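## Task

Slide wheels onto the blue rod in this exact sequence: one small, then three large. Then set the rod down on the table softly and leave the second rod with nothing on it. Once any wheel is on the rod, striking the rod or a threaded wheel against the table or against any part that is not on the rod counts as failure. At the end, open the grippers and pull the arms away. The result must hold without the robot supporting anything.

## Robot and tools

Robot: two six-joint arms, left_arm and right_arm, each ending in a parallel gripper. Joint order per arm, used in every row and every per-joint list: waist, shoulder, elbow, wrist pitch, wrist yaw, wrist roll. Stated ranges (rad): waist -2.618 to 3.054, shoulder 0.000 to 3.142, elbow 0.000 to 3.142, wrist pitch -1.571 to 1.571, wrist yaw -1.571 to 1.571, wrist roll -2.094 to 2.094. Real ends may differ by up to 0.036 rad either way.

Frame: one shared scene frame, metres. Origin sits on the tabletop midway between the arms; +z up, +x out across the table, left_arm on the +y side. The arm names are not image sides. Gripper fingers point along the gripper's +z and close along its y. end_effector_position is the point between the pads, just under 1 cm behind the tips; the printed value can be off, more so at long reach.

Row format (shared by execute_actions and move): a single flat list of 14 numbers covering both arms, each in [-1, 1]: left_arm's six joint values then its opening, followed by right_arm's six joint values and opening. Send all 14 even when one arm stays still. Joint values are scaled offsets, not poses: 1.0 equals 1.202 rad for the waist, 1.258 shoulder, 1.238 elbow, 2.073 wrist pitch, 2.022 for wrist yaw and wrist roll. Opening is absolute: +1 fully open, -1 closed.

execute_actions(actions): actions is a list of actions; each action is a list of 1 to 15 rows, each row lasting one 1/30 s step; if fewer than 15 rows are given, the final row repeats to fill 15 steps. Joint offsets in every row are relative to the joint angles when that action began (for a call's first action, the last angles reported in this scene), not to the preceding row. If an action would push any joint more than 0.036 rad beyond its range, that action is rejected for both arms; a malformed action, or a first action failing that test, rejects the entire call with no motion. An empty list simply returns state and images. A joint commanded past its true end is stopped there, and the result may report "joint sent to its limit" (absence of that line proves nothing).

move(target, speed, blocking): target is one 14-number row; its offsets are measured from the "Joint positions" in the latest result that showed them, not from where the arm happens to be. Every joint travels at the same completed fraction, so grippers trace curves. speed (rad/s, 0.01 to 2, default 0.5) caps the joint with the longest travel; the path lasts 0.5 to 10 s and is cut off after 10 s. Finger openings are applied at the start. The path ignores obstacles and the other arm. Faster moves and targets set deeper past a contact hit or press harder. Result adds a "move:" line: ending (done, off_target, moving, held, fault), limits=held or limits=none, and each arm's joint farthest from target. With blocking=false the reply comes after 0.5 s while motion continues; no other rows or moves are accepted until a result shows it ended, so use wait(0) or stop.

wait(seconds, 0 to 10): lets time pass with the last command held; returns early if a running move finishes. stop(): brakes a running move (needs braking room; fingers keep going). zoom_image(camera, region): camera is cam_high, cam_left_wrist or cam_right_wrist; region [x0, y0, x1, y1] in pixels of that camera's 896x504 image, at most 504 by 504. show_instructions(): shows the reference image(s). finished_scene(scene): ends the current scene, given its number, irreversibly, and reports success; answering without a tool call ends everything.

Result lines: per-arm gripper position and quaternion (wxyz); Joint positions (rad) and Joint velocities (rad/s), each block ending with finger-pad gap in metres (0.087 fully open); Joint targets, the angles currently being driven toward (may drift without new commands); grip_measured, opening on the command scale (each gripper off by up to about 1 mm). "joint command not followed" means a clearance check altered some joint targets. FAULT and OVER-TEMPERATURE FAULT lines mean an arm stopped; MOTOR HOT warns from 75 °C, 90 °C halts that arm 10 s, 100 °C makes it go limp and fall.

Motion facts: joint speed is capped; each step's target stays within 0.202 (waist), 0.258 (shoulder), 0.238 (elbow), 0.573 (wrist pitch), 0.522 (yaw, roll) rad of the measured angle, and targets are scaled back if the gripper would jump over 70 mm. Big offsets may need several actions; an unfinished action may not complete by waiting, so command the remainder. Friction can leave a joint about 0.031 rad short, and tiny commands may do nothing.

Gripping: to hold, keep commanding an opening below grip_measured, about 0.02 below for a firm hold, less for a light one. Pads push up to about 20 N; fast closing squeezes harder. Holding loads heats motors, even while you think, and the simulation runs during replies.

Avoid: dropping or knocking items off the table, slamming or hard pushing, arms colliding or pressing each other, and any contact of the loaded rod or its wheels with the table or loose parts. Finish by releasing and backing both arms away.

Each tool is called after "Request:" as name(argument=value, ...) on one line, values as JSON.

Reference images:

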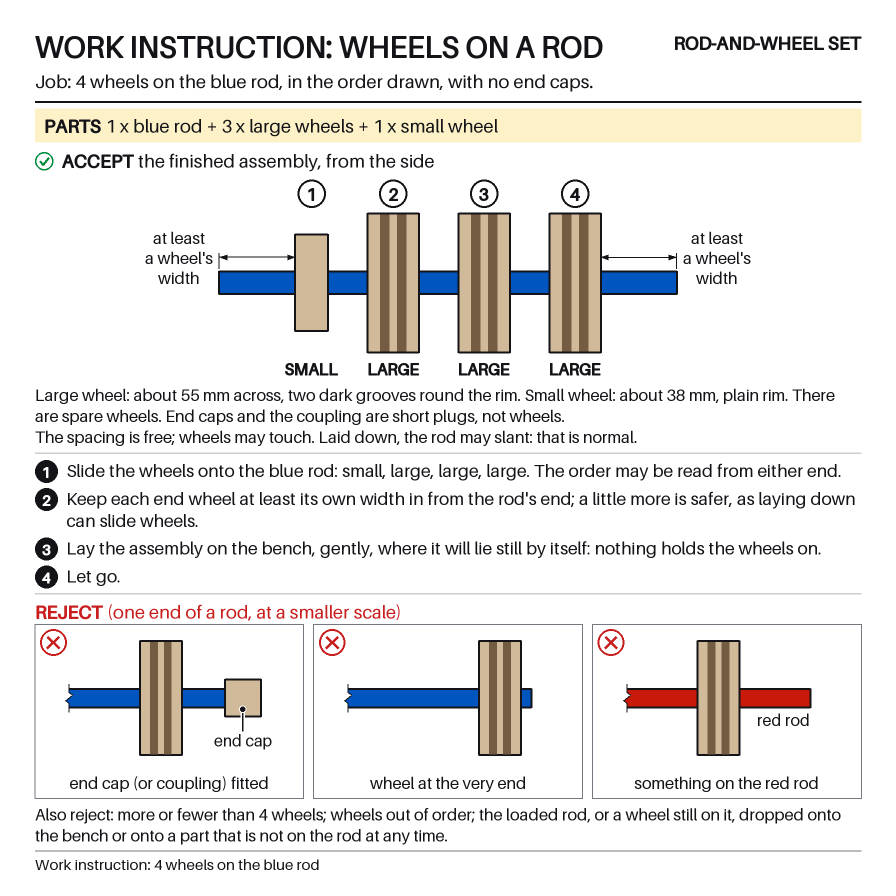

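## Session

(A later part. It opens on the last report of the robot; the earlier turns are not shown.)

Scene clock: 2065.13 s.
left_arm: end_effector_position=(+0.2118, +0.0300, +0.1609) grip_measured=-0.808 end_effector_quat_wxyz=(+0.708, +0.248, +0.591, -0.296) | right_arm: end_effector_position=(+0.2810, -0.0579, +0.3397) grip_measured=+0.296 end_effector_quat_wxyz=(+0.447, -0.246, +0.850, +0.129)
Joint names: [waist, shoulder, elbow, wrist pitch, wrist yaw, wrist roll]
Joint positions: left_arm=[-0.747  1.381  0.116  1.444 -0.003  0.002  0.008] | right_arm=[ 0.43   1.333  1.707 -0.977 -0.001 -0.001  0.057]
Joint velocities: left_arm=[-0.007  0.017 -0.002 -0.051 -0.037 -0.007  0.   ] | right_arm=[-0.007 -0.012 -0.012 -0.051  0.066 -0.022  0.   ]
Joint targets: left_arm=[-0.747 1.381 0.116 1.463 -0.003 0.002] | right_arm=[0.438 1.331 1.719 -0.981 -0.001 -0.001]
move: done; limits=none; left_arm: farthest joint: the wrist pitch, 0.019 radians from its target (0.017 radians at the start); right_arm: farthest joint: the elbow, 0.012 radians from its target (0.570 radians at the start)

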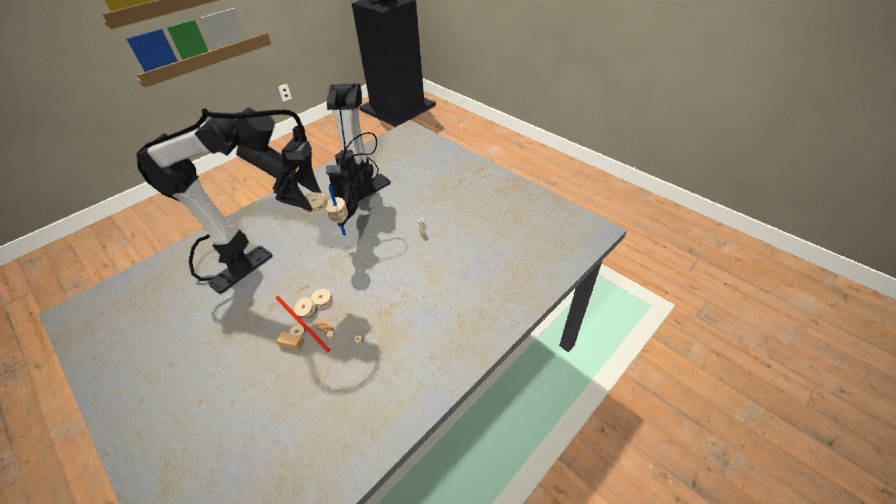

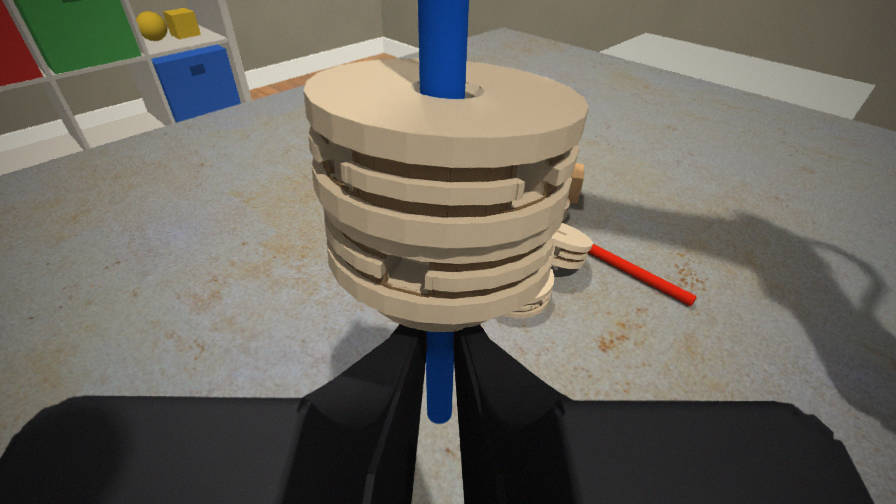

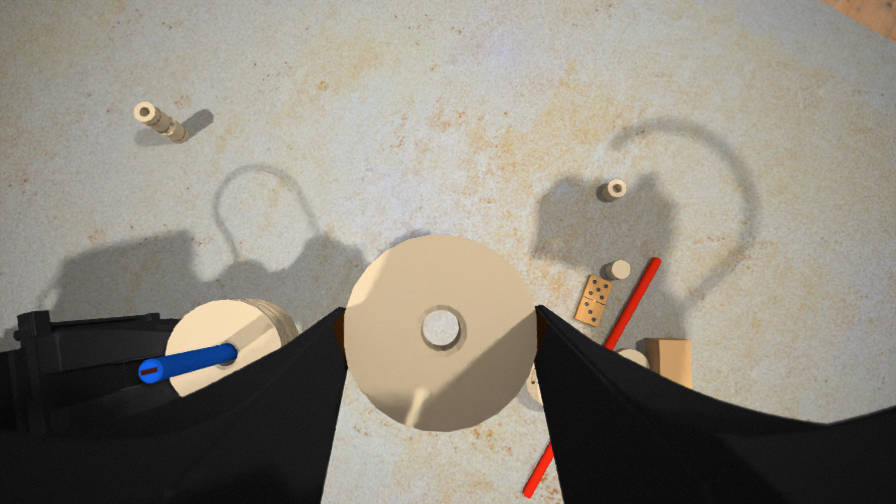

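Request:
move(target=[0,0,0,0.0183,0,0,-0.86,0.2812,0.0159,0.005,0,0,0,0.22], speed=0.5)

Request:
zoom_image(camera="cam_right_wrist", region=[380, 270, 500, 390])

Scene clock: 2083.03 s.
left_arm: end_effector_position=(+0.2118, +0.0300, +0.1629) grip_measured=-0.808 end_effector_quat_wxyz=(+0.711, +0.247, +0.588, -0.297) | right_arm: end_effector_position=(+0.2051, +0.0273, +0.3396) grip_measured=+0.296 end_effector_quat_wxyz=(+0.419, -0.383, +0.798, +0.201)
Joint names: [waist, shoulder, elbow, wrist pitch, wrist yaw, wrist roll]
Joint positions: left_arm=[-0.747  1.381  0.116  1.452 -0.003  0.002  0.008] | right_arm=[ 0.762  1.333  1.707 -0.978 -0.    -0.001  0.057]
Joint velocities: left_arm=[ 0.012 -0.007 -0.007  0.007 -0.081  0.007 -0.001] | right_arm=[ 0.012 -0.012  0.017 -0.022 -0.037  0.007 -0.001]
Joint targets: left_arm=[-0.747 1.381 0.116 1.482 -0.003 0.002] | right_arm=[0.769 1.353 1.713 -0.977 -0.001 -0.001]
move: off_target (left_arm); limits=none; left_arm: farthest joint: the wrist pitch, 0.030 radians from its target (0.038 radians at the start); right_arm: farthest joint: the shoulder, 0.020 radians from its target (0.020 radians at the start)

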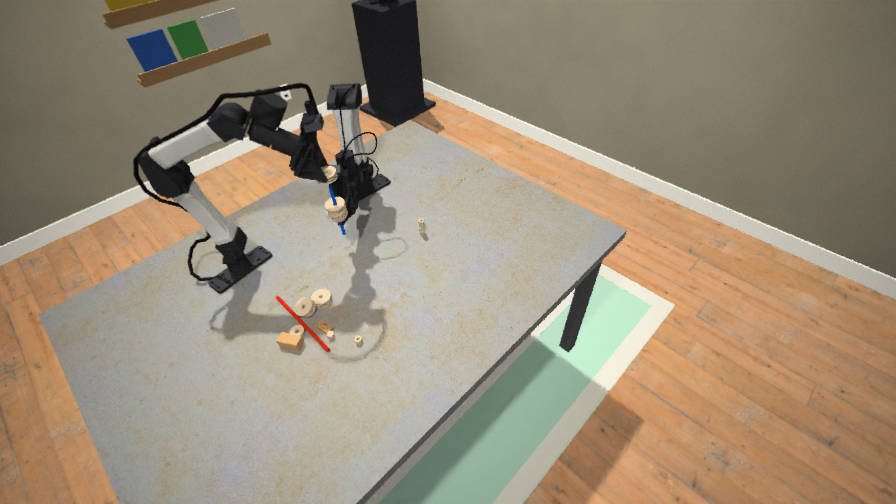

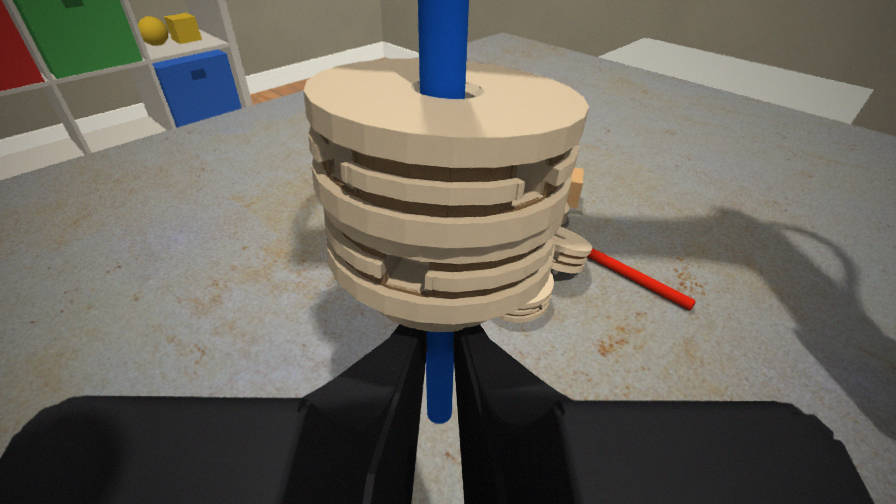

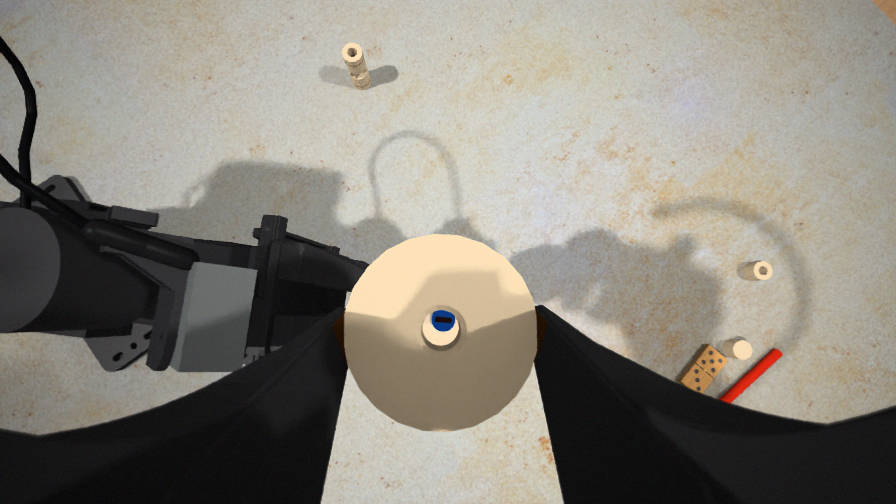

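Region (380, 270, 500, 390) of cam_right_wrist's 896x504 image, scaled by 4.200, with more detail than that image has.

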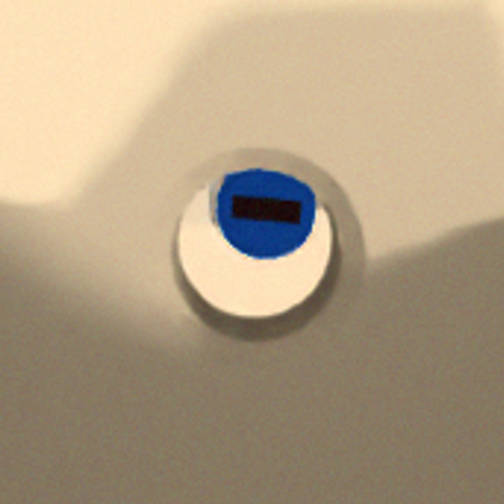

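Request:
execute_actions(actions=[[[0,0,0,0.011,0,0,-0.86,-0.003,-0.0231,-0.0252,0.0263,0,0,0.22],[0,0,0,0.011,0,0,-0.86,-0.005,-0.0248,-0.0317,0.0289,0,0,0.22],[0,0,0,0.011,0,0,-0.86,-0.007,-0.0265,-0.0382,0.0315,0,0,0.22],[0,0,0,0.011,0,0,-0.86,-0.0075,-0.0282,-0.0447,0.0340,0,0,0.22],[0,0,0,0.011,0,0,-0.86,-0.0075,-0.0300,-0.0512,0.0366,0,0,0.22],[0,0,0,0.011,0,0,-0.86,-0.0075,-0.0317,-0.0577,0.0392,0,0,0.22],[0,0,0,0.011,0,0,-0.86,-0.0075,-0.0334,-0.0642,0.0418,0,0,0.22],[0,0,0,0.011,0,0,-0.86,-0.0075,-0.0351,-0.0707,0.0444,0,0,0.22],[0,0,0,0.011,0,0,-0.86,-0.0075,-0.0368,-0.0773,0.0470,0,0,0.22],[0,0,0,0.011,0,0,-0.86,-0.0075,-0.0386,-0.0838,0.0496,0,0,0.22],[0,0,0,0.011,0,0,-0.86,-0.0075,-0.0403,-0.0903,0.0519,0,0,0.22],[0,0,0,0.011,0,0,-0.86,-0.0075,-0.0420,-0.0968,0.0519,0,0,0.22],[0,0,0,0.011,0,0,-0.86,-0.0075,-0.0437,-0.1033,0.0519,0,0,0.22],[0,0,0,0.011,0,0,-0.86,-0.0075,-0.0440,-0.1065,0.0519,0,0,0.22]]])

Request:
wait(seconds=0.2)

Request:
zoom_image(camera="cam_right_wrist", region=[380, 270, 500, 390])

Scene clock: 2115.13 s.
left_arm: end_effector_position=(+0.2118, +0.0300, +0.1630) grip_measured=-0.808 end_effector_quat_wxyz=(+0.711, +0.247, +0.588, -0.297) | right_arm: end_effector_position=(+0.2058, +0.0282, +0.3168) grip_measured=+0.296 end_effector_quat_wxyz=(+0.414, -0.384, +0.801, +0.198)
Joint names: [waist, shoulder, elbow, wrist pitch, wrist yaw, wrist roll]
Joint positions: left_arm=[-0.747  1.381  0.116  1.453 -0.003  0.002  0.008] | right_arm=[ 0.762  1.302  1.591 -0.907 -0.    -0.001  0.057]
Joint velocities: left_arm=[-0.012 -0.002 -0.007 -0.022 -0.037 -0.007 -0.   ] | right_arm=[ 0.007 -0.017 -0.129 -0.037 -0.022  0.051  0.   ]
Joint targets: left_arm=[-0.747 1.381 0.116 1.475 -0.003 0.002] | right_arm=[0.753 1.278 1.576 -0.870 -0.000 -0.001]

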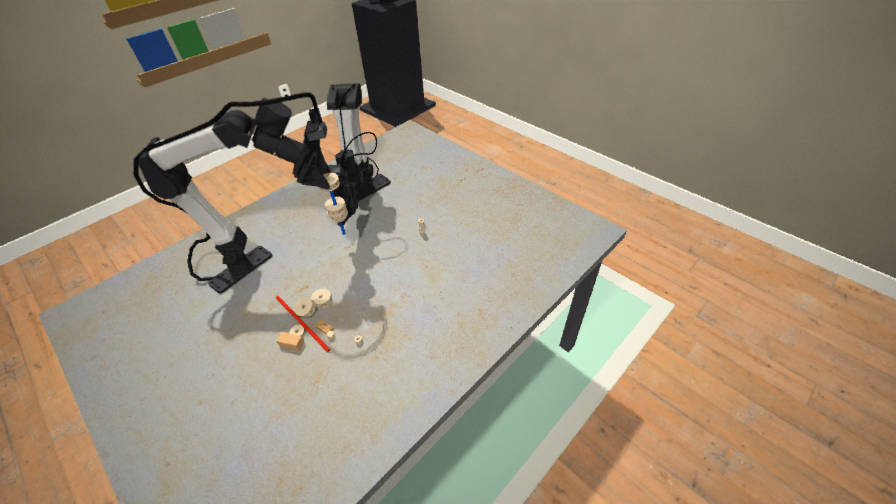

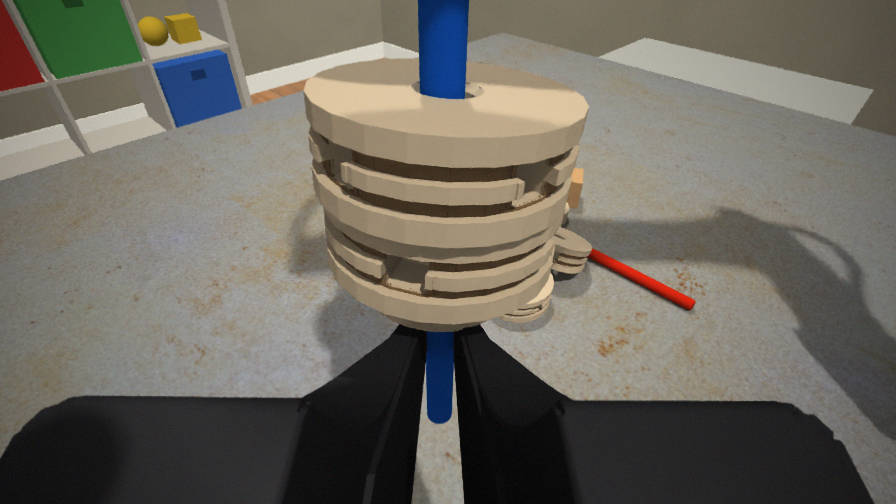

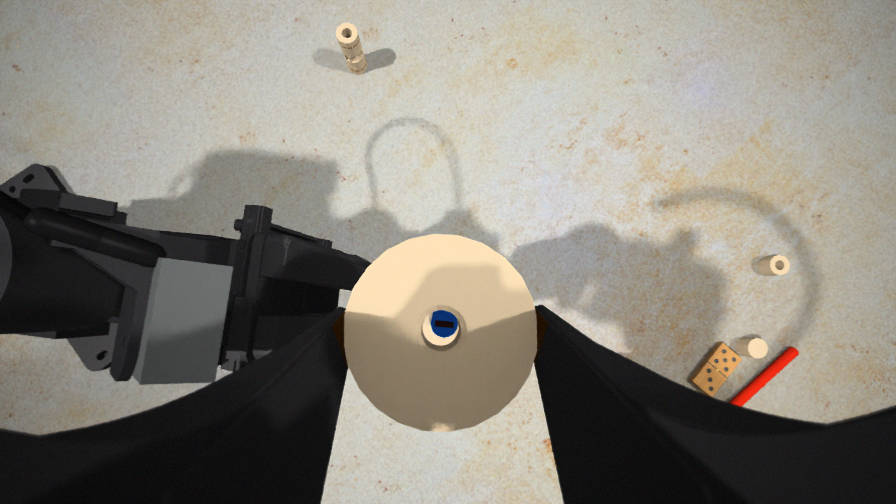

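Scene clock: 2115.33 s.
left_arm: end_effector_position=(+0.2118, +0.0300, +0.1630) grip_measured=-0.808 end_effector_quat_wxyz=(+0.711, +0.247, +0.588, -0.297) | right_arm: end_effector_position=(+0.2063, +0.0287, +0.3157) grip_measured=+0.296 end_effector_quat_wxyz=(+0.414, -0.384, +0.801, +0.198)
Joint names: [waist, shoulder, elbow, wrist pitch, wrist yaw, wrist roll]
Joint positions: left_arm=[-0.747  1.381  0.116  1.453 -0.003  0.002  0.008] | right_arm=[ 0.762  1.302  1.585 -0.901 -0.    -0.001  0.057]
Joint velocities: left_arm=[ 0.012 -0.002 -0.007 -0.066 -0.007  0.007  0.   ] | right_arm=[ 0.007 -0.002 -0.002  0.037  0.007 -0.007 -0.001]
Joint targets: left_arm=[-0.747 1.381 0.116 1.475 -0.003 0.002] | right_arm=[0.753 1.277 1.576 -0.870 -0.000 -0.001]
wait: 0.20 s; no rest

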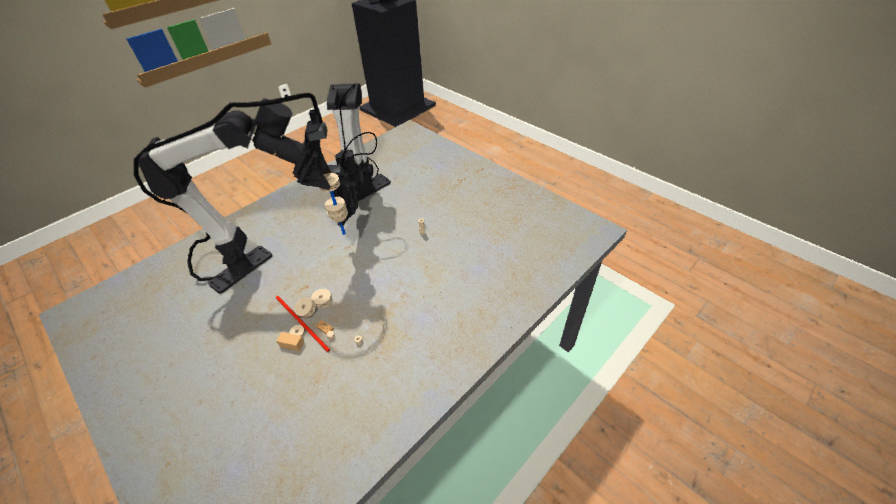

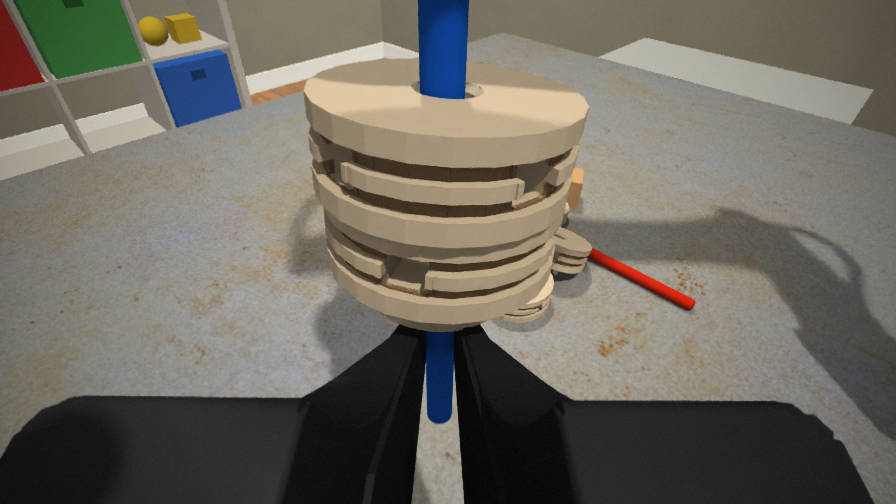

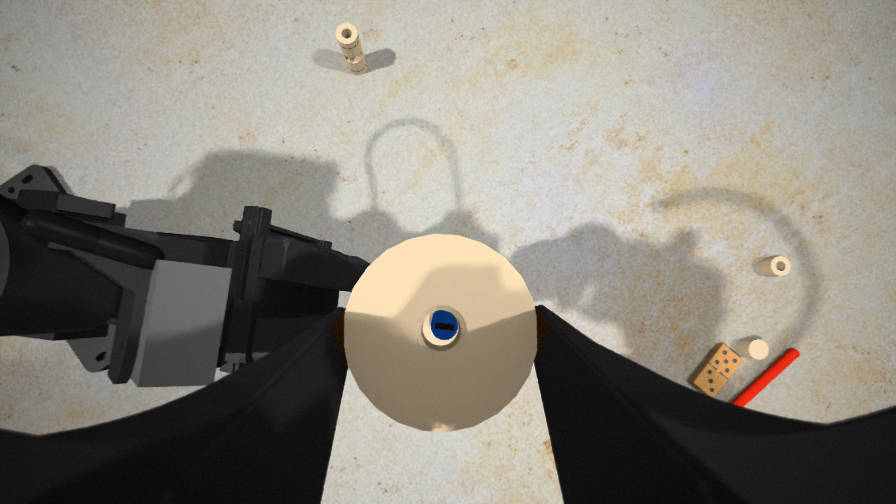

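Region (380, 270, 500, 390) of cam_right_wrist's 896x504 image, scaled by 4.200, with more detail than that image has.

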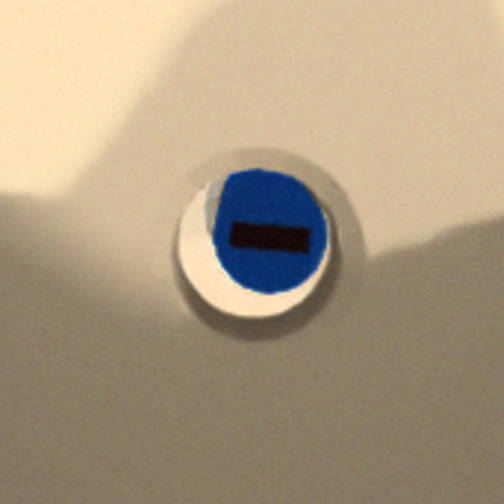

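Request:
execute_actions(actions=[[[0,0,0,0.011,0,0,-0.86,-0.008,-0.015,-0.005,0.0145,0,0,0.22],[0,0,0,0.011,0,0,-0.86,-0.0085,-0.015,-0.005,0.0145,0,0,0.22],[0,0,0,0.011,0,0,-0.86,-0.009,-0.015,-0.005,0.0145,0,0,0.22],[0,0,0,0.011,0,0,-0.86,-0.0095,-0.015,-0.005,0.0145,0,0,0.22],[0,0,0,0.011,0,0,-0.86,-0.010,-0.015,-0.005,0.0145,0,0,0.22],[0,0,0,0.011,0,0,-0.86,-0.0103,-0.015,-0.005,0.0145,0,0,0.22]]])

Request:
zoom_image(camera="cam_right_wrist", region=[380, 270, 500, 390])

Scene clock: 2124.17 s.
left_arm: end_effector_position=(+0.2118, +0.0300, +0.1630) grip_measured=-0.808 end_effector_quat_wxyz=(+0.711, +0.247, +0.588, -0.297) | right_arm: end_effector_position=(+0.2079, +0.0282, +0.3164) grip_measured=+0.296 end_effector_quat_wxyz=(+0.416, -0.382, +0.801, +0.198)
Joint names: [waist, shoulder, elbow, wrist pitch, wrist yaw, wrist roll]
Joint positions: left_arm=[-0.747  1.381  0.116  1.453 -0.003  0.002  0.008] | right_arm=[ 0.758  1.302  1.585 -0.897 -0.    -0.001  0.057]
Joint velocities: left_arm=[-0.012  0.002 -0.002  0.007 -0.095  0.007  0.   ] | right_arm=[-0.002  0.007 -0.007 -0.081 -0.081  0.037 -0.001]
Joint targets: left_arm=[-0.747 1.381 0.116 1.476 -0.003 0.002] | right_arm=[0.750 1.283 1.579 -0.871 -0.000 -0.001]

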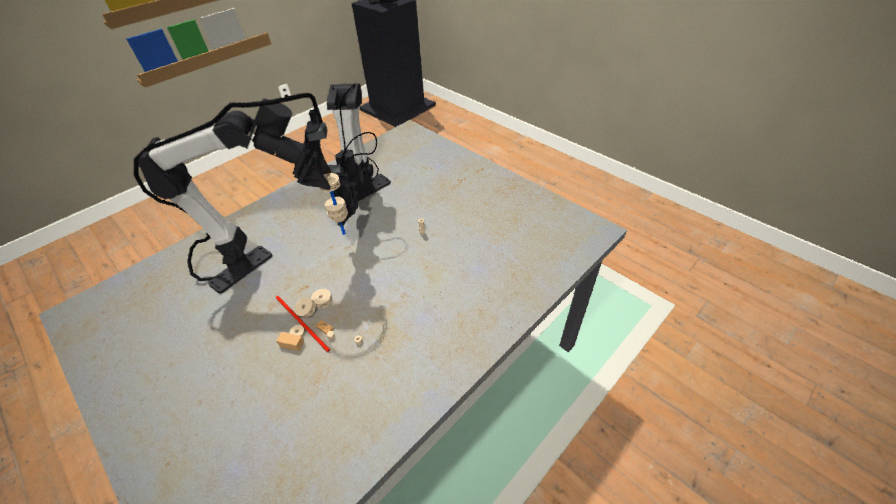

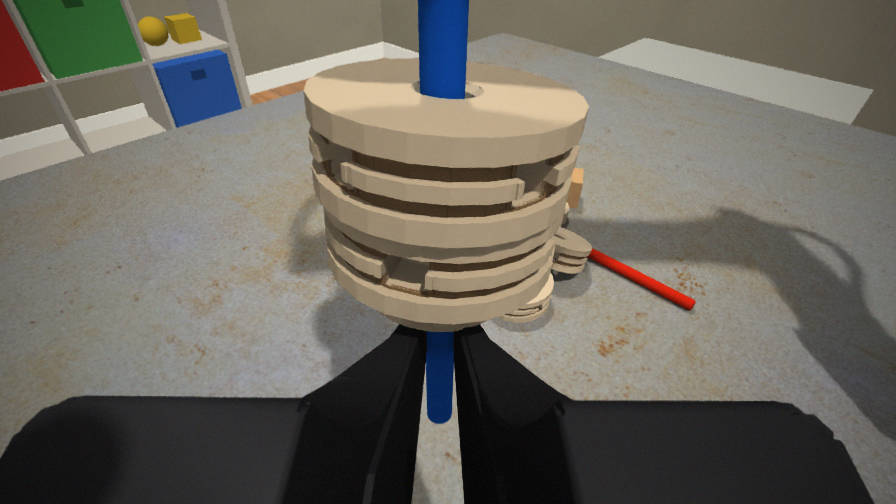

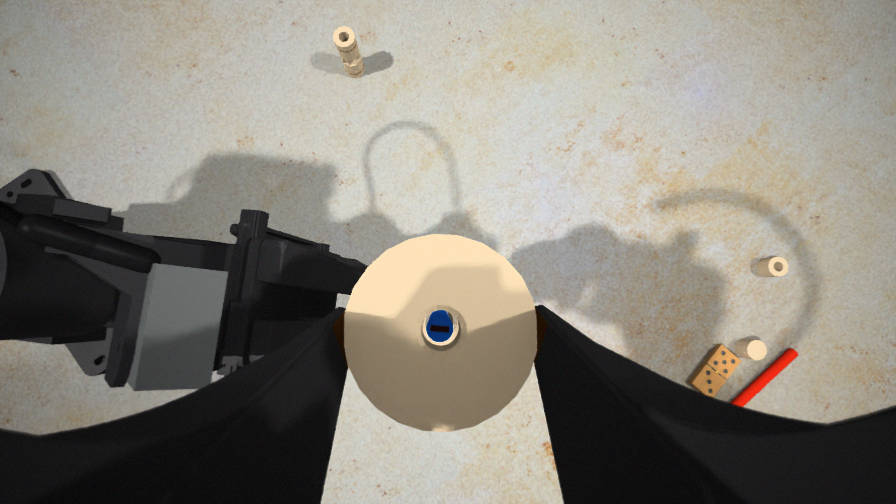

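Region (380, 270, 500, 390) of cam_right_wrist's 896x504 image, scaled by 4.200, with more detail than that image has.

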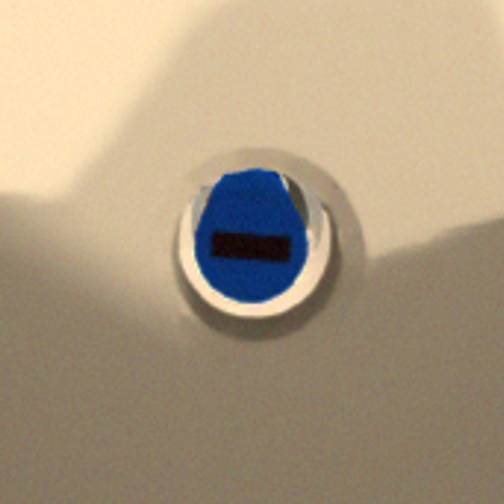

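Request:
execute_actions(actions=[[[0,0,0,0.011,0,0,-0.86,0,-0.0252,-0.0290,0.0301,0,0,0.22],[0,0,0,0.011,0,0,-0.86,0,-0.0277,-0.0370,0.0334,0,0,0.22],[0,0,0,0.011,0,0,-0.86,0,-0.0301,-0.0450,0.0368,0,0,0.22],[0,0,0,0.011,0,0,-0.86,0,-0.0326,-0.0531,0.0401,0,0,0.22],[0,0,0,0.011,0,0,-0.86,0,-0.0351,-0.0611,0.0434,0,0,0.22],[0,0,0,0.011,0,0,-0.86,0,-0.0376,-0.0692,0.0468,0,0,0.22],[0,0,0,0.011,0,0,-0.86,0,-0.0400,-0.0772,0.0501,0,0,0.22],[0,0,0,0.011,0,0,-0.86,0,-0.0425,-0.0852,0.0535,0,0,0.22],[0,0,0,0.011,0,0,-0.86,0,-0.0450,-0.0933,0.0568,0,0,0.22],[0,0,0,0.011,0,0,-0.86,0,-0.0474,-0.1013,0.0601,0,0,0.22],[0,0,0,0.011,0,0,-0.86,0,-0.0499,-0.1094,0.0635,0,0,0.22],[0,0,0,0.011,0,0,-0.86,0,-0.0524,-0.1174,0.0668,0,0,0.22],[0,0,0,0.011,0,0,-0.86,0,-0.0548,-0.1254,0.0701,0,0,0.22],[0,0,0,0.011,0,0,-0.86,0,-0.0573,-0.1335,0.0735,0,0,0.22],[0,0,0,0.011,0,0,-0.86,0,-0.0598,-0.1415,0.0768,0,0,0.22]],[[0,0,0,0.011,0,0,-0.86,0,-0.0236,-0.0274,0.0297,0,0,0.22],[0,0,0,0.011,0,0,-0.86,0,-0.0255,-0.0348,0.0330,0,0,0.22],[0,0,0,0.011,0,0,-0.86,0,-0.0274,-0.0422,0.0363,0,0,0.22],[0,0,0,0.011,0,0,-0.86,0,-0.0293,-0.0496,0.0395,0,0,0.22],[0,0,0,0.011,0,0,-0.86,0,-0.0312,-0.0571,0.0428,0,0,0.22],[0,0,0,0.011,0,0,-0.86,0,-0.0331,-0.0645,0.0461,0,0,0.22],[0,0,0,0.011,0,0,-0.86,0,-0.0350,-0.0719,0.0493,0,0,0.22],[0,0,0,0.011,0,0,-0.86,0,-0.0369,-0.0793,0.0526,0,0,0.22],[0,0,0,0.011,0,0,-0.86,0,-0.0388,-0.0867,0.0559,0,0,0.22],[0,0,0,0.011,0,0,-0.86,0,-0.0407,-0.0941,0.0591,0,0,0.22],[0,0,0,0.011,0,0,-0.86,0,-0.0426,-0.1015,0.0620,0,0,0.22],[0,0,0,0.011,0,0,-0.86,0,-0.0445,-0.1089,0.0620,0,0,0.22],[0,0,0,0.011,0,0,-0.86,0,-0.0464,-0.1163,0.0620,0,0,0.22],[0,0,0,0.011,0,0,-0.86,0,-0.0468,-0.1200,0.0620,0,0,0.22]]])

Request:
wait(seconds=0.3)

Scene clock: 2162.87 s.
left_arm: end_effector_position=(+0.2118, +0.0300, +0.1630) grip_measured=-0.808 end_effector_quat_wxyz=(+0.711, +0.247, +0.588, -0.297) | right_arm: end_effector_position=(+0.2072, +0.0273, +0.2627) grip_measured=+0.296 end_effector_quat_wxyz=(+0.413, -0.382, +0.803, +0.196)
Joint names: [waist, shoulder, elbow, wrist pitch, wrist yaw, wrist roll]
Joint positions: left_arm=[-0.747  1.381  0.116  1.453 -0.003  0.002  0.008] | right_arm=[ 0.758  1.219  1.304 -0.705 -0.    -0.001  0.057]
Joint velocities: left_arm=[-0.002  0.002  0.012 -0.037 -0.037 -0.007  0.   ] | right_arm=[-0.007 -0.037 -0.139 -0.022 -0.022  0.095  0.001]
Joint targets: left_arm=[-0.747 1.381 0.116 1.476 -0.003 0.002] | right_arm=[0.758 1.196 1.288 -0.666 -0.000 -0.001]

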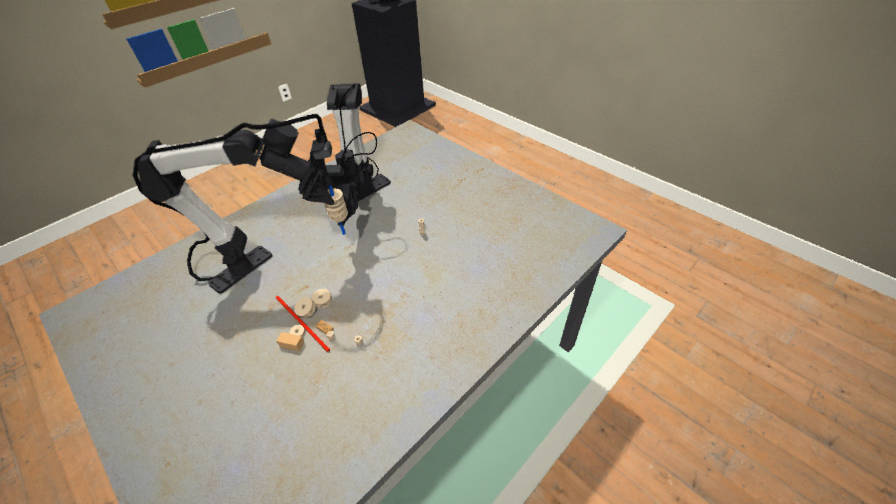

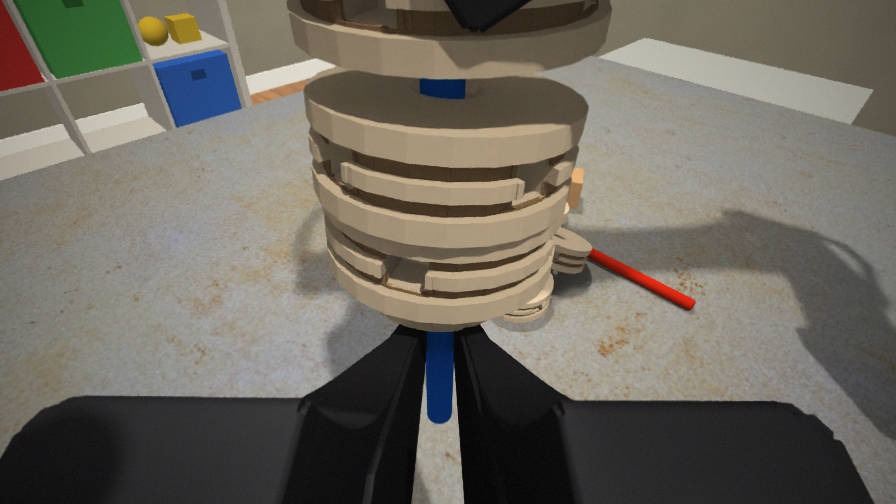

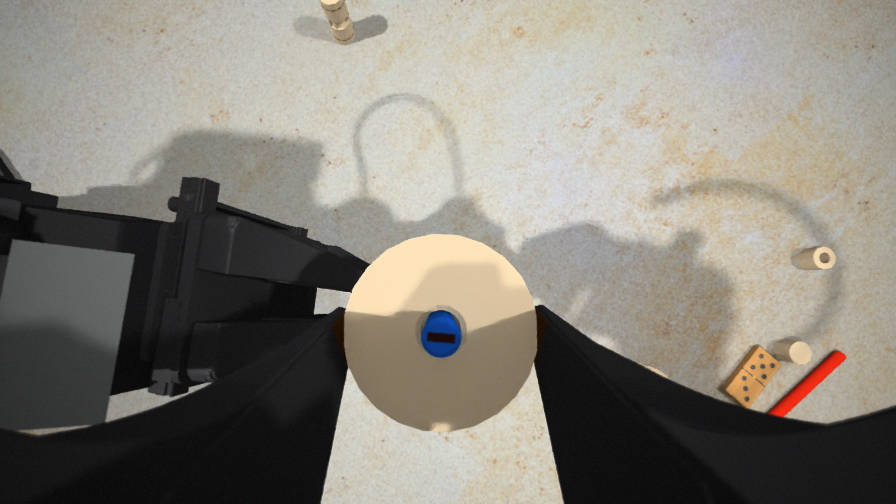

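Scene clock: 2163.17 s.
left_arm: end_effector_position=(+0.2118, +0.0300, +0.1630) grip_measured=-0.808 end_effector_quat_wxyz=(+0.711, +0.247, +0.588, -0.297) | right_arm: end_effector_position=(+0.2078, +0.0281, +0.2614) grip_measured=+0.296 end_effector_quat_wxyz=(+0.414, -0.382, +0.802, +0.197)
Joint names: [waist, shoulder, elbow, wrist pitch, wrist yaw, wrist roll]
Joint positions: left_arm=[-0.747  1.381  0.116  1.453 -0.003  0.002  0.008] | right_arm=[ 0.758  1.219  1.296 -0.695 -0.    -0.001  0.057]
Joint velocities: left_arm=[-0.012  0.007 -0.017 -0.007 -0.007  0.007  0.001] | right_arm=[-0.017  0.012 -0.012 -0.007  0.037  0.066  0.   ]
Joint targets: left_arm=[-0.747 1.381 0.116 1.476 -0.003 0.002] | right_arm=[0.758 1.196 1.288 -0.666 -0.000 -0.001]
wait: 0.30 s; no rest

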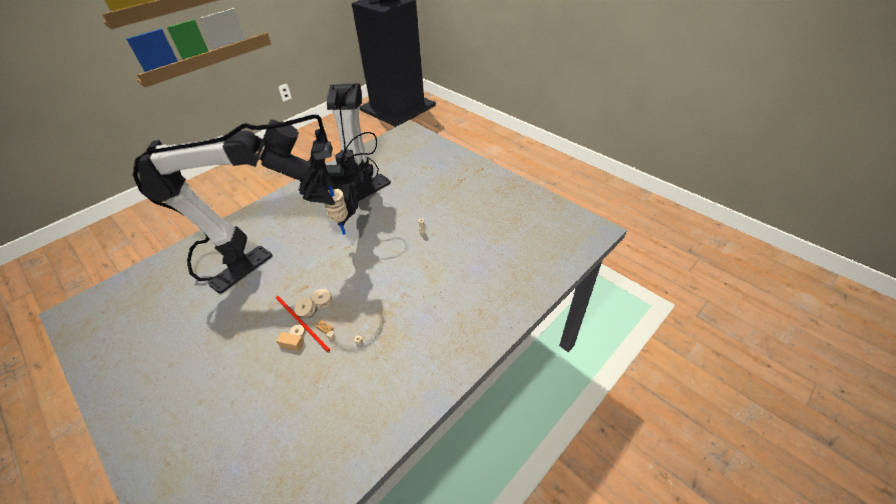

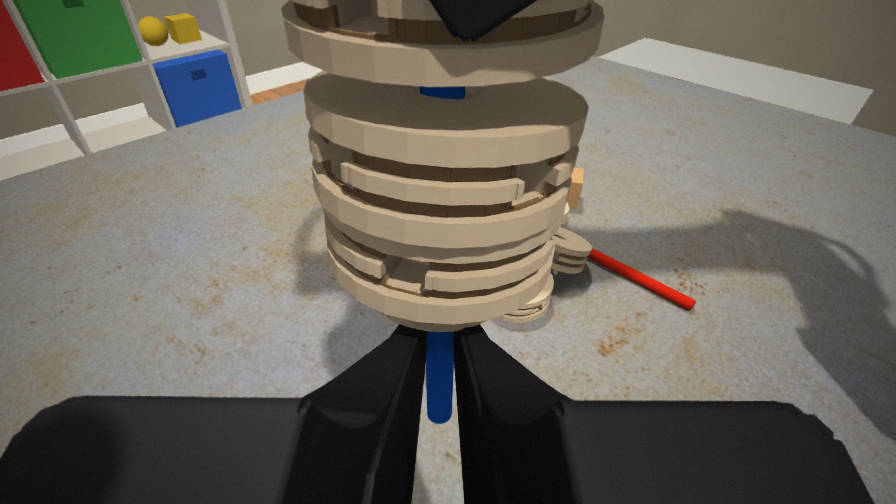

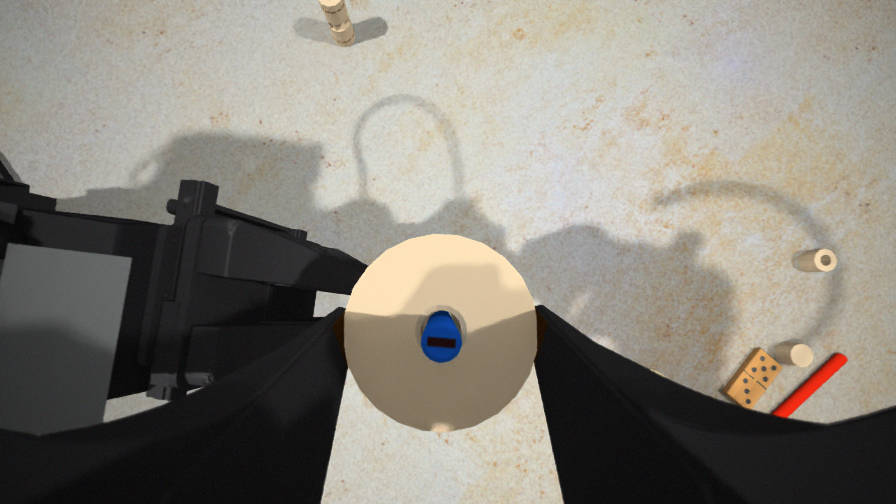

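Request:
execute_actions(actions=[[[0,0,0,0.011,0,0,-0.86,0,-0.0190,-0.0110,0.0165,0,0,0.22],[0,0,0,0.011,0,0,-0.86,0,-0.0197,-0.0140,0.0182,0,0,0.22],[0,0,0,0.011,0,0,-0.86,0,-0.0204,-0.0170,0.0199,0,0,0.22],[0,0,0,0.011,0,0,-0.86,0,-0.0211,-0.0200,0.0216,0,0,0.22],[0,0,0,0.011,0,0,-0.86,0,-0.0218,-0.0230,0.0233,0,0,0.22],[0,0,0,0.011,0,0,-0.86,0,-0.0225,-0.0260,0.0250,0,0,0.22],[0,0,0,0.011,0,0,-0.86,0,-0.0232,-0.0290,0.0265,0,0,0.22],[0,0,0,0.011,0,0,-0.86,0,-0.0239,-0.0320,0.0275,0,0,0.22],[0,0,0,0.011,0,0,-0.86,0,-0.0245,-0.0345,0.0275,0,0,0.22],[0,0,0,0.011,0,0,-0.86,0,-0.0247,-0.0355,0.0275,0,0,0.22]]])

Scene clock: 2178.20 s.
left_arm: end_effector_position=(+0.2118, +0.0300, +0.1630) grip_measured=-0.808 end_effector_quat_wxyz=(+0.711, +0.247, +0.588, -0.297) | right_arm: end_effector_position=(+0.2078, +0.0281, +0.2542) grip_measured=+0.296 end_effector_quat_wxyz=(+0.414, -0.382, +0.802, +0.197)
Joint names: [waist, shoulder, elbow, wrist pitch, wrist yaw, wrist roll]
Joint positions: left_arm=[-0.747  1.381  0.116  1.453 -0.003  0.002  0.008] | right_arm=[ 0.758  1.211  1.262 -0.669 -0.    -0.001  0.057]
Joint velocities: left_arm=[ 0.012  0.022  0.002 -0.022  0.022 -0.066  0.   ] | right_arm=[ 0.002 -0.007 -0.027 -0.022 -0.066 -0.007 -0.002]
Joint targets: left_arm=[-0.747 1.381 0.116 1.476 -0.003 0.002] | right_arm=[0.758 1.188 1.252 -0.638 -0.000 -0.001]

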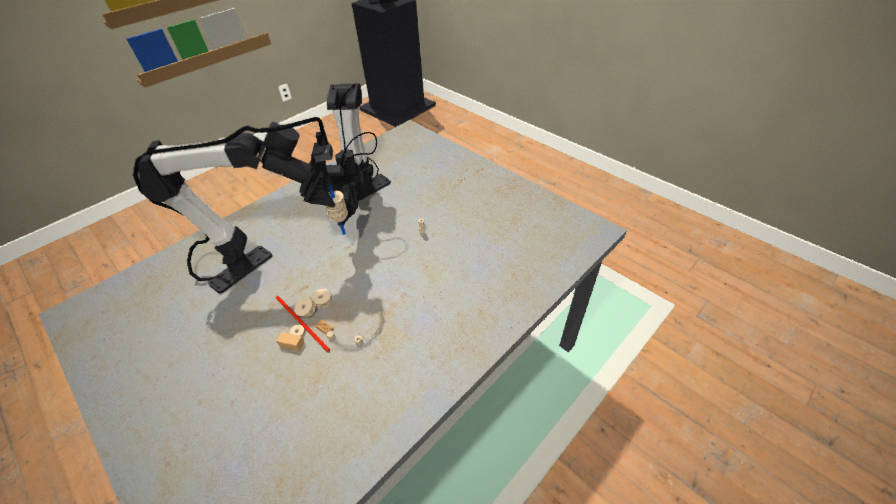

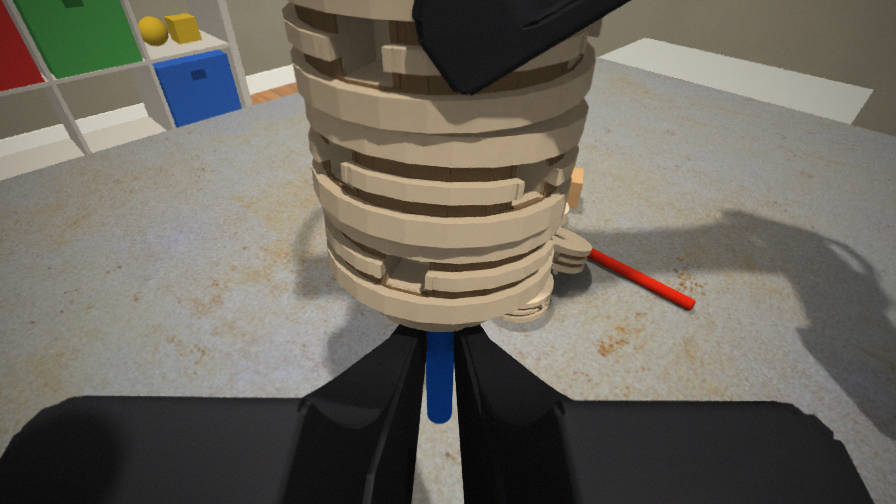

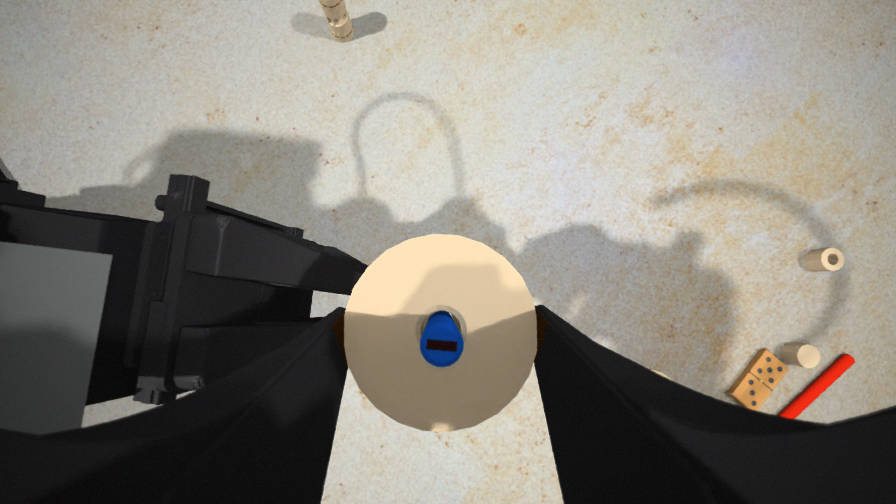

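Request:
execute_actions(actions=[[[0,0,0,0.011,0,0,-0.86,0,-0.012,0,0.008,0,0,0.29],[0,0,0,0.011,0,0,-0.86,0,-0.012,0,0.008,0,0,0.31],[0,0,0,0.011,0,0,-0.86,0,-0.012,0,0.008,0,0,0.34],[0,0,0,0.011,0,0,-0.86,0,-0.012,0,0.008,0,0,0.37],[0,0,0,0.011,0,0,-0.86,0,-0.012,0,0.008,0,0,0.40],[0,0,0,0.011,0,0,-0.86,0,-0.012,0,0.008,0,0,0.43],[0,0,0,0.011,0,0,-0.86,0,-0.012,0,0.008,0,0,0.44],[0,0,0,0.011,0,0,-0.86,0,-0.016,0,0.004,0,0,0.44],[0,0,0,0.011,0,0,-0.86,0,-0.021,0,0,0,0,0.44],[0,0,0,0.011,0,0,-0.86,0,-0.027,0,-0.004,0,0,0.44],[0,0,0,0.011,0,0,-0.86,0,-0.034,0,-0.009,0,0,0.44],[0,0,0,0.011,0,0,-0.86,0,-0.042,0,-0.014,0,0,0.44],[0,0,0,0.011,0,0,-0.86,0,-0.051,0,-0.020,0,0,0.44],[0,0,0,0.011,0,0,-0.86,0,-0.061,0,-0.026,0,0,0.44],[0,0,0,0.011,0,0,-0.86,0,-0.071,0,-0.032,0,0,0.44]],[[0,0,0,0.011,0,0,-0.86,0,-0.045,0,-0.022,0,0,0.44],[0,0,0,0.011,0,0,-0.86,0,-0.055,0,-0.028,0,0,0.44],[0,0,0,0.011,0,0,-0.86,0,-0.065,0,-0.034,0,0,0.44],[0,0,0,0.011,0,0,-0.86,0,-0.075,0,-0.040,0,0,0.44],[0,0,0,0.011,0,0,-0.86,0,-0.085,0,-0.046,0,0,0.44],[0,0,0,0.011,0,0,-0.86,0,-0.095,0,-0.052,0,0,0.44],[0,0,0,0.011,0,0,-0.86,0,-0.105,0,-0.058,0,0,0.44],[0,0,0,0.011,0,0,-0.86,0,-0.115,0,-0.064,0,0,0.44],[0,0,0,0.011,0,0,-0.86,0,-0.124,0,-0.069,0,0,0.44],[0,0,0,0.011,0,0,-0.86,0,-0.132,0,-0.073,0,0,0.44],[0,0,0,0.011,0,0,-0.86,0,-0.139,0,-0.076,0,0,0.44],[0,0,0,0.011,0,0,-0.86,0,-0.145,0,-0.078,0,0,0.44],[0,0,0,0.011,0,0,-0.86,0,-0.149,0,-0.079,0,0,0.44],[0,0,0,0.011,0,0,-0.86,0,-0.151,0,-0.080,0,0,0.44]]])

Scene clock: 2194.57 s.
left_arm: end_effector_position=(+0.2118, +0.0300, +0.1630) grip_measured=-0.808 end_effector_quat_wxyz=(+0.711, +0.247, +0.588, -0.297) | right_arm: end_effector_position=(+0.1688, -0.0199, +0.2885) grip_measured=+0.440 end_effector_quat_wxyz=(+0.435, -0.377, +0.791, +0.207)
Joint names: [waist, shoulder, elbow, wrist pitch, wrist yaw, wrist roll]
Joint positions: left_arm=[-0.747  1.381  0.116  1.453 -0.003  0.002  0.008] | right_arm=[ 0.758  0.997  1.262 -0.829 -0.    -0.001  0.063]
Joint velocities: left_arm=[ 0.002 -0.007  0.002 -0.007 -0.081  0.007 -0.   ] | right_arm=[-0.017 -0.125 -0.002 -0.139  0.007 -0.022 -0.   ]
Joint targets: left_arm=[-0.747 1.381 0.116 1.476 -0.003 0.002] | right_arm=[0.758 0.981 1.262 -0.859 -0.000 -0.001]

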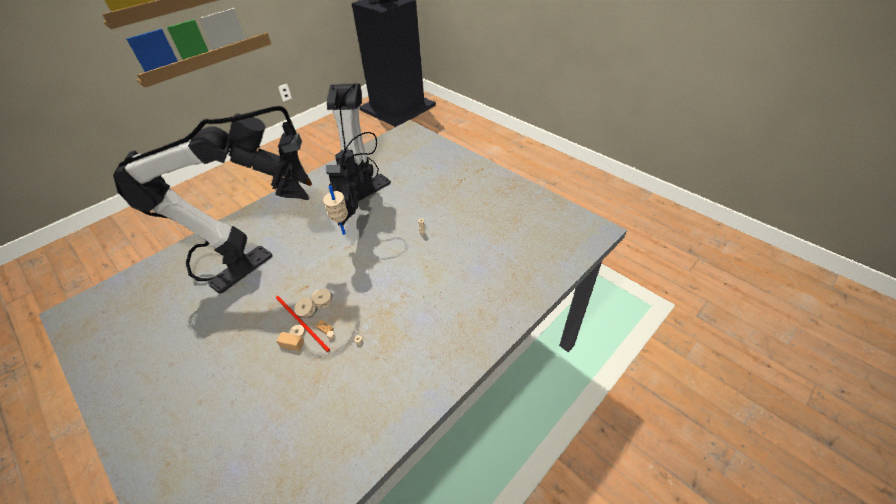

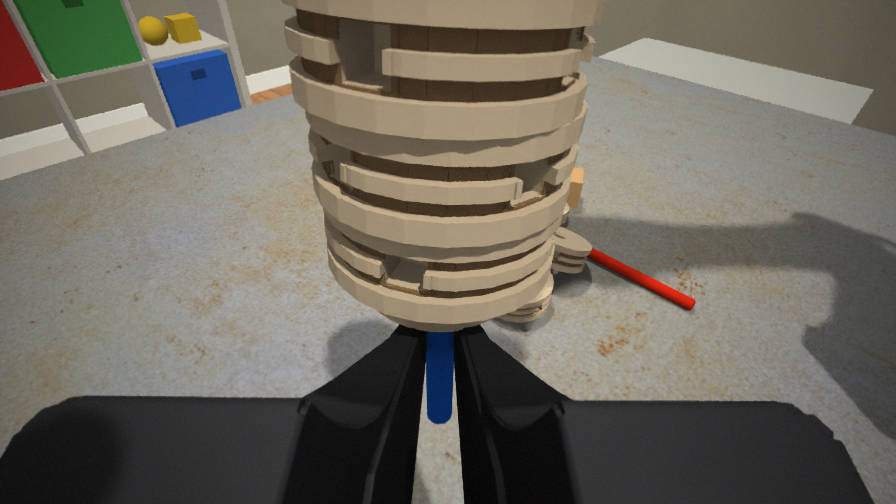

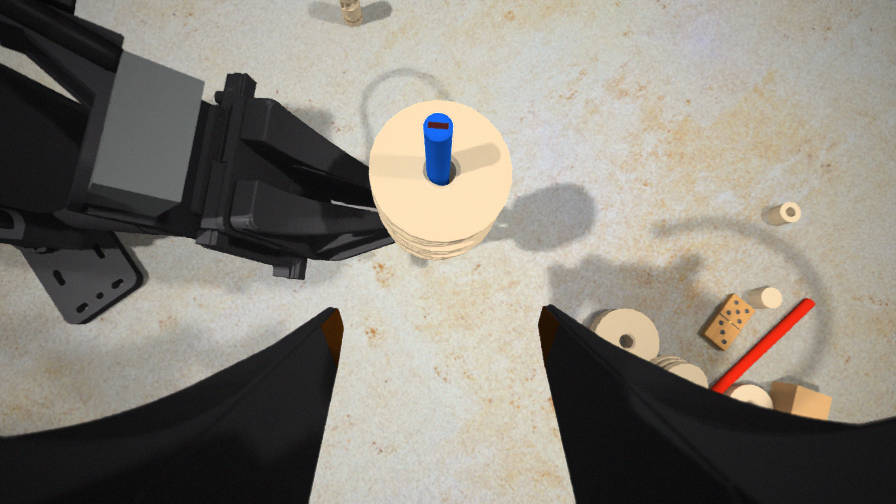

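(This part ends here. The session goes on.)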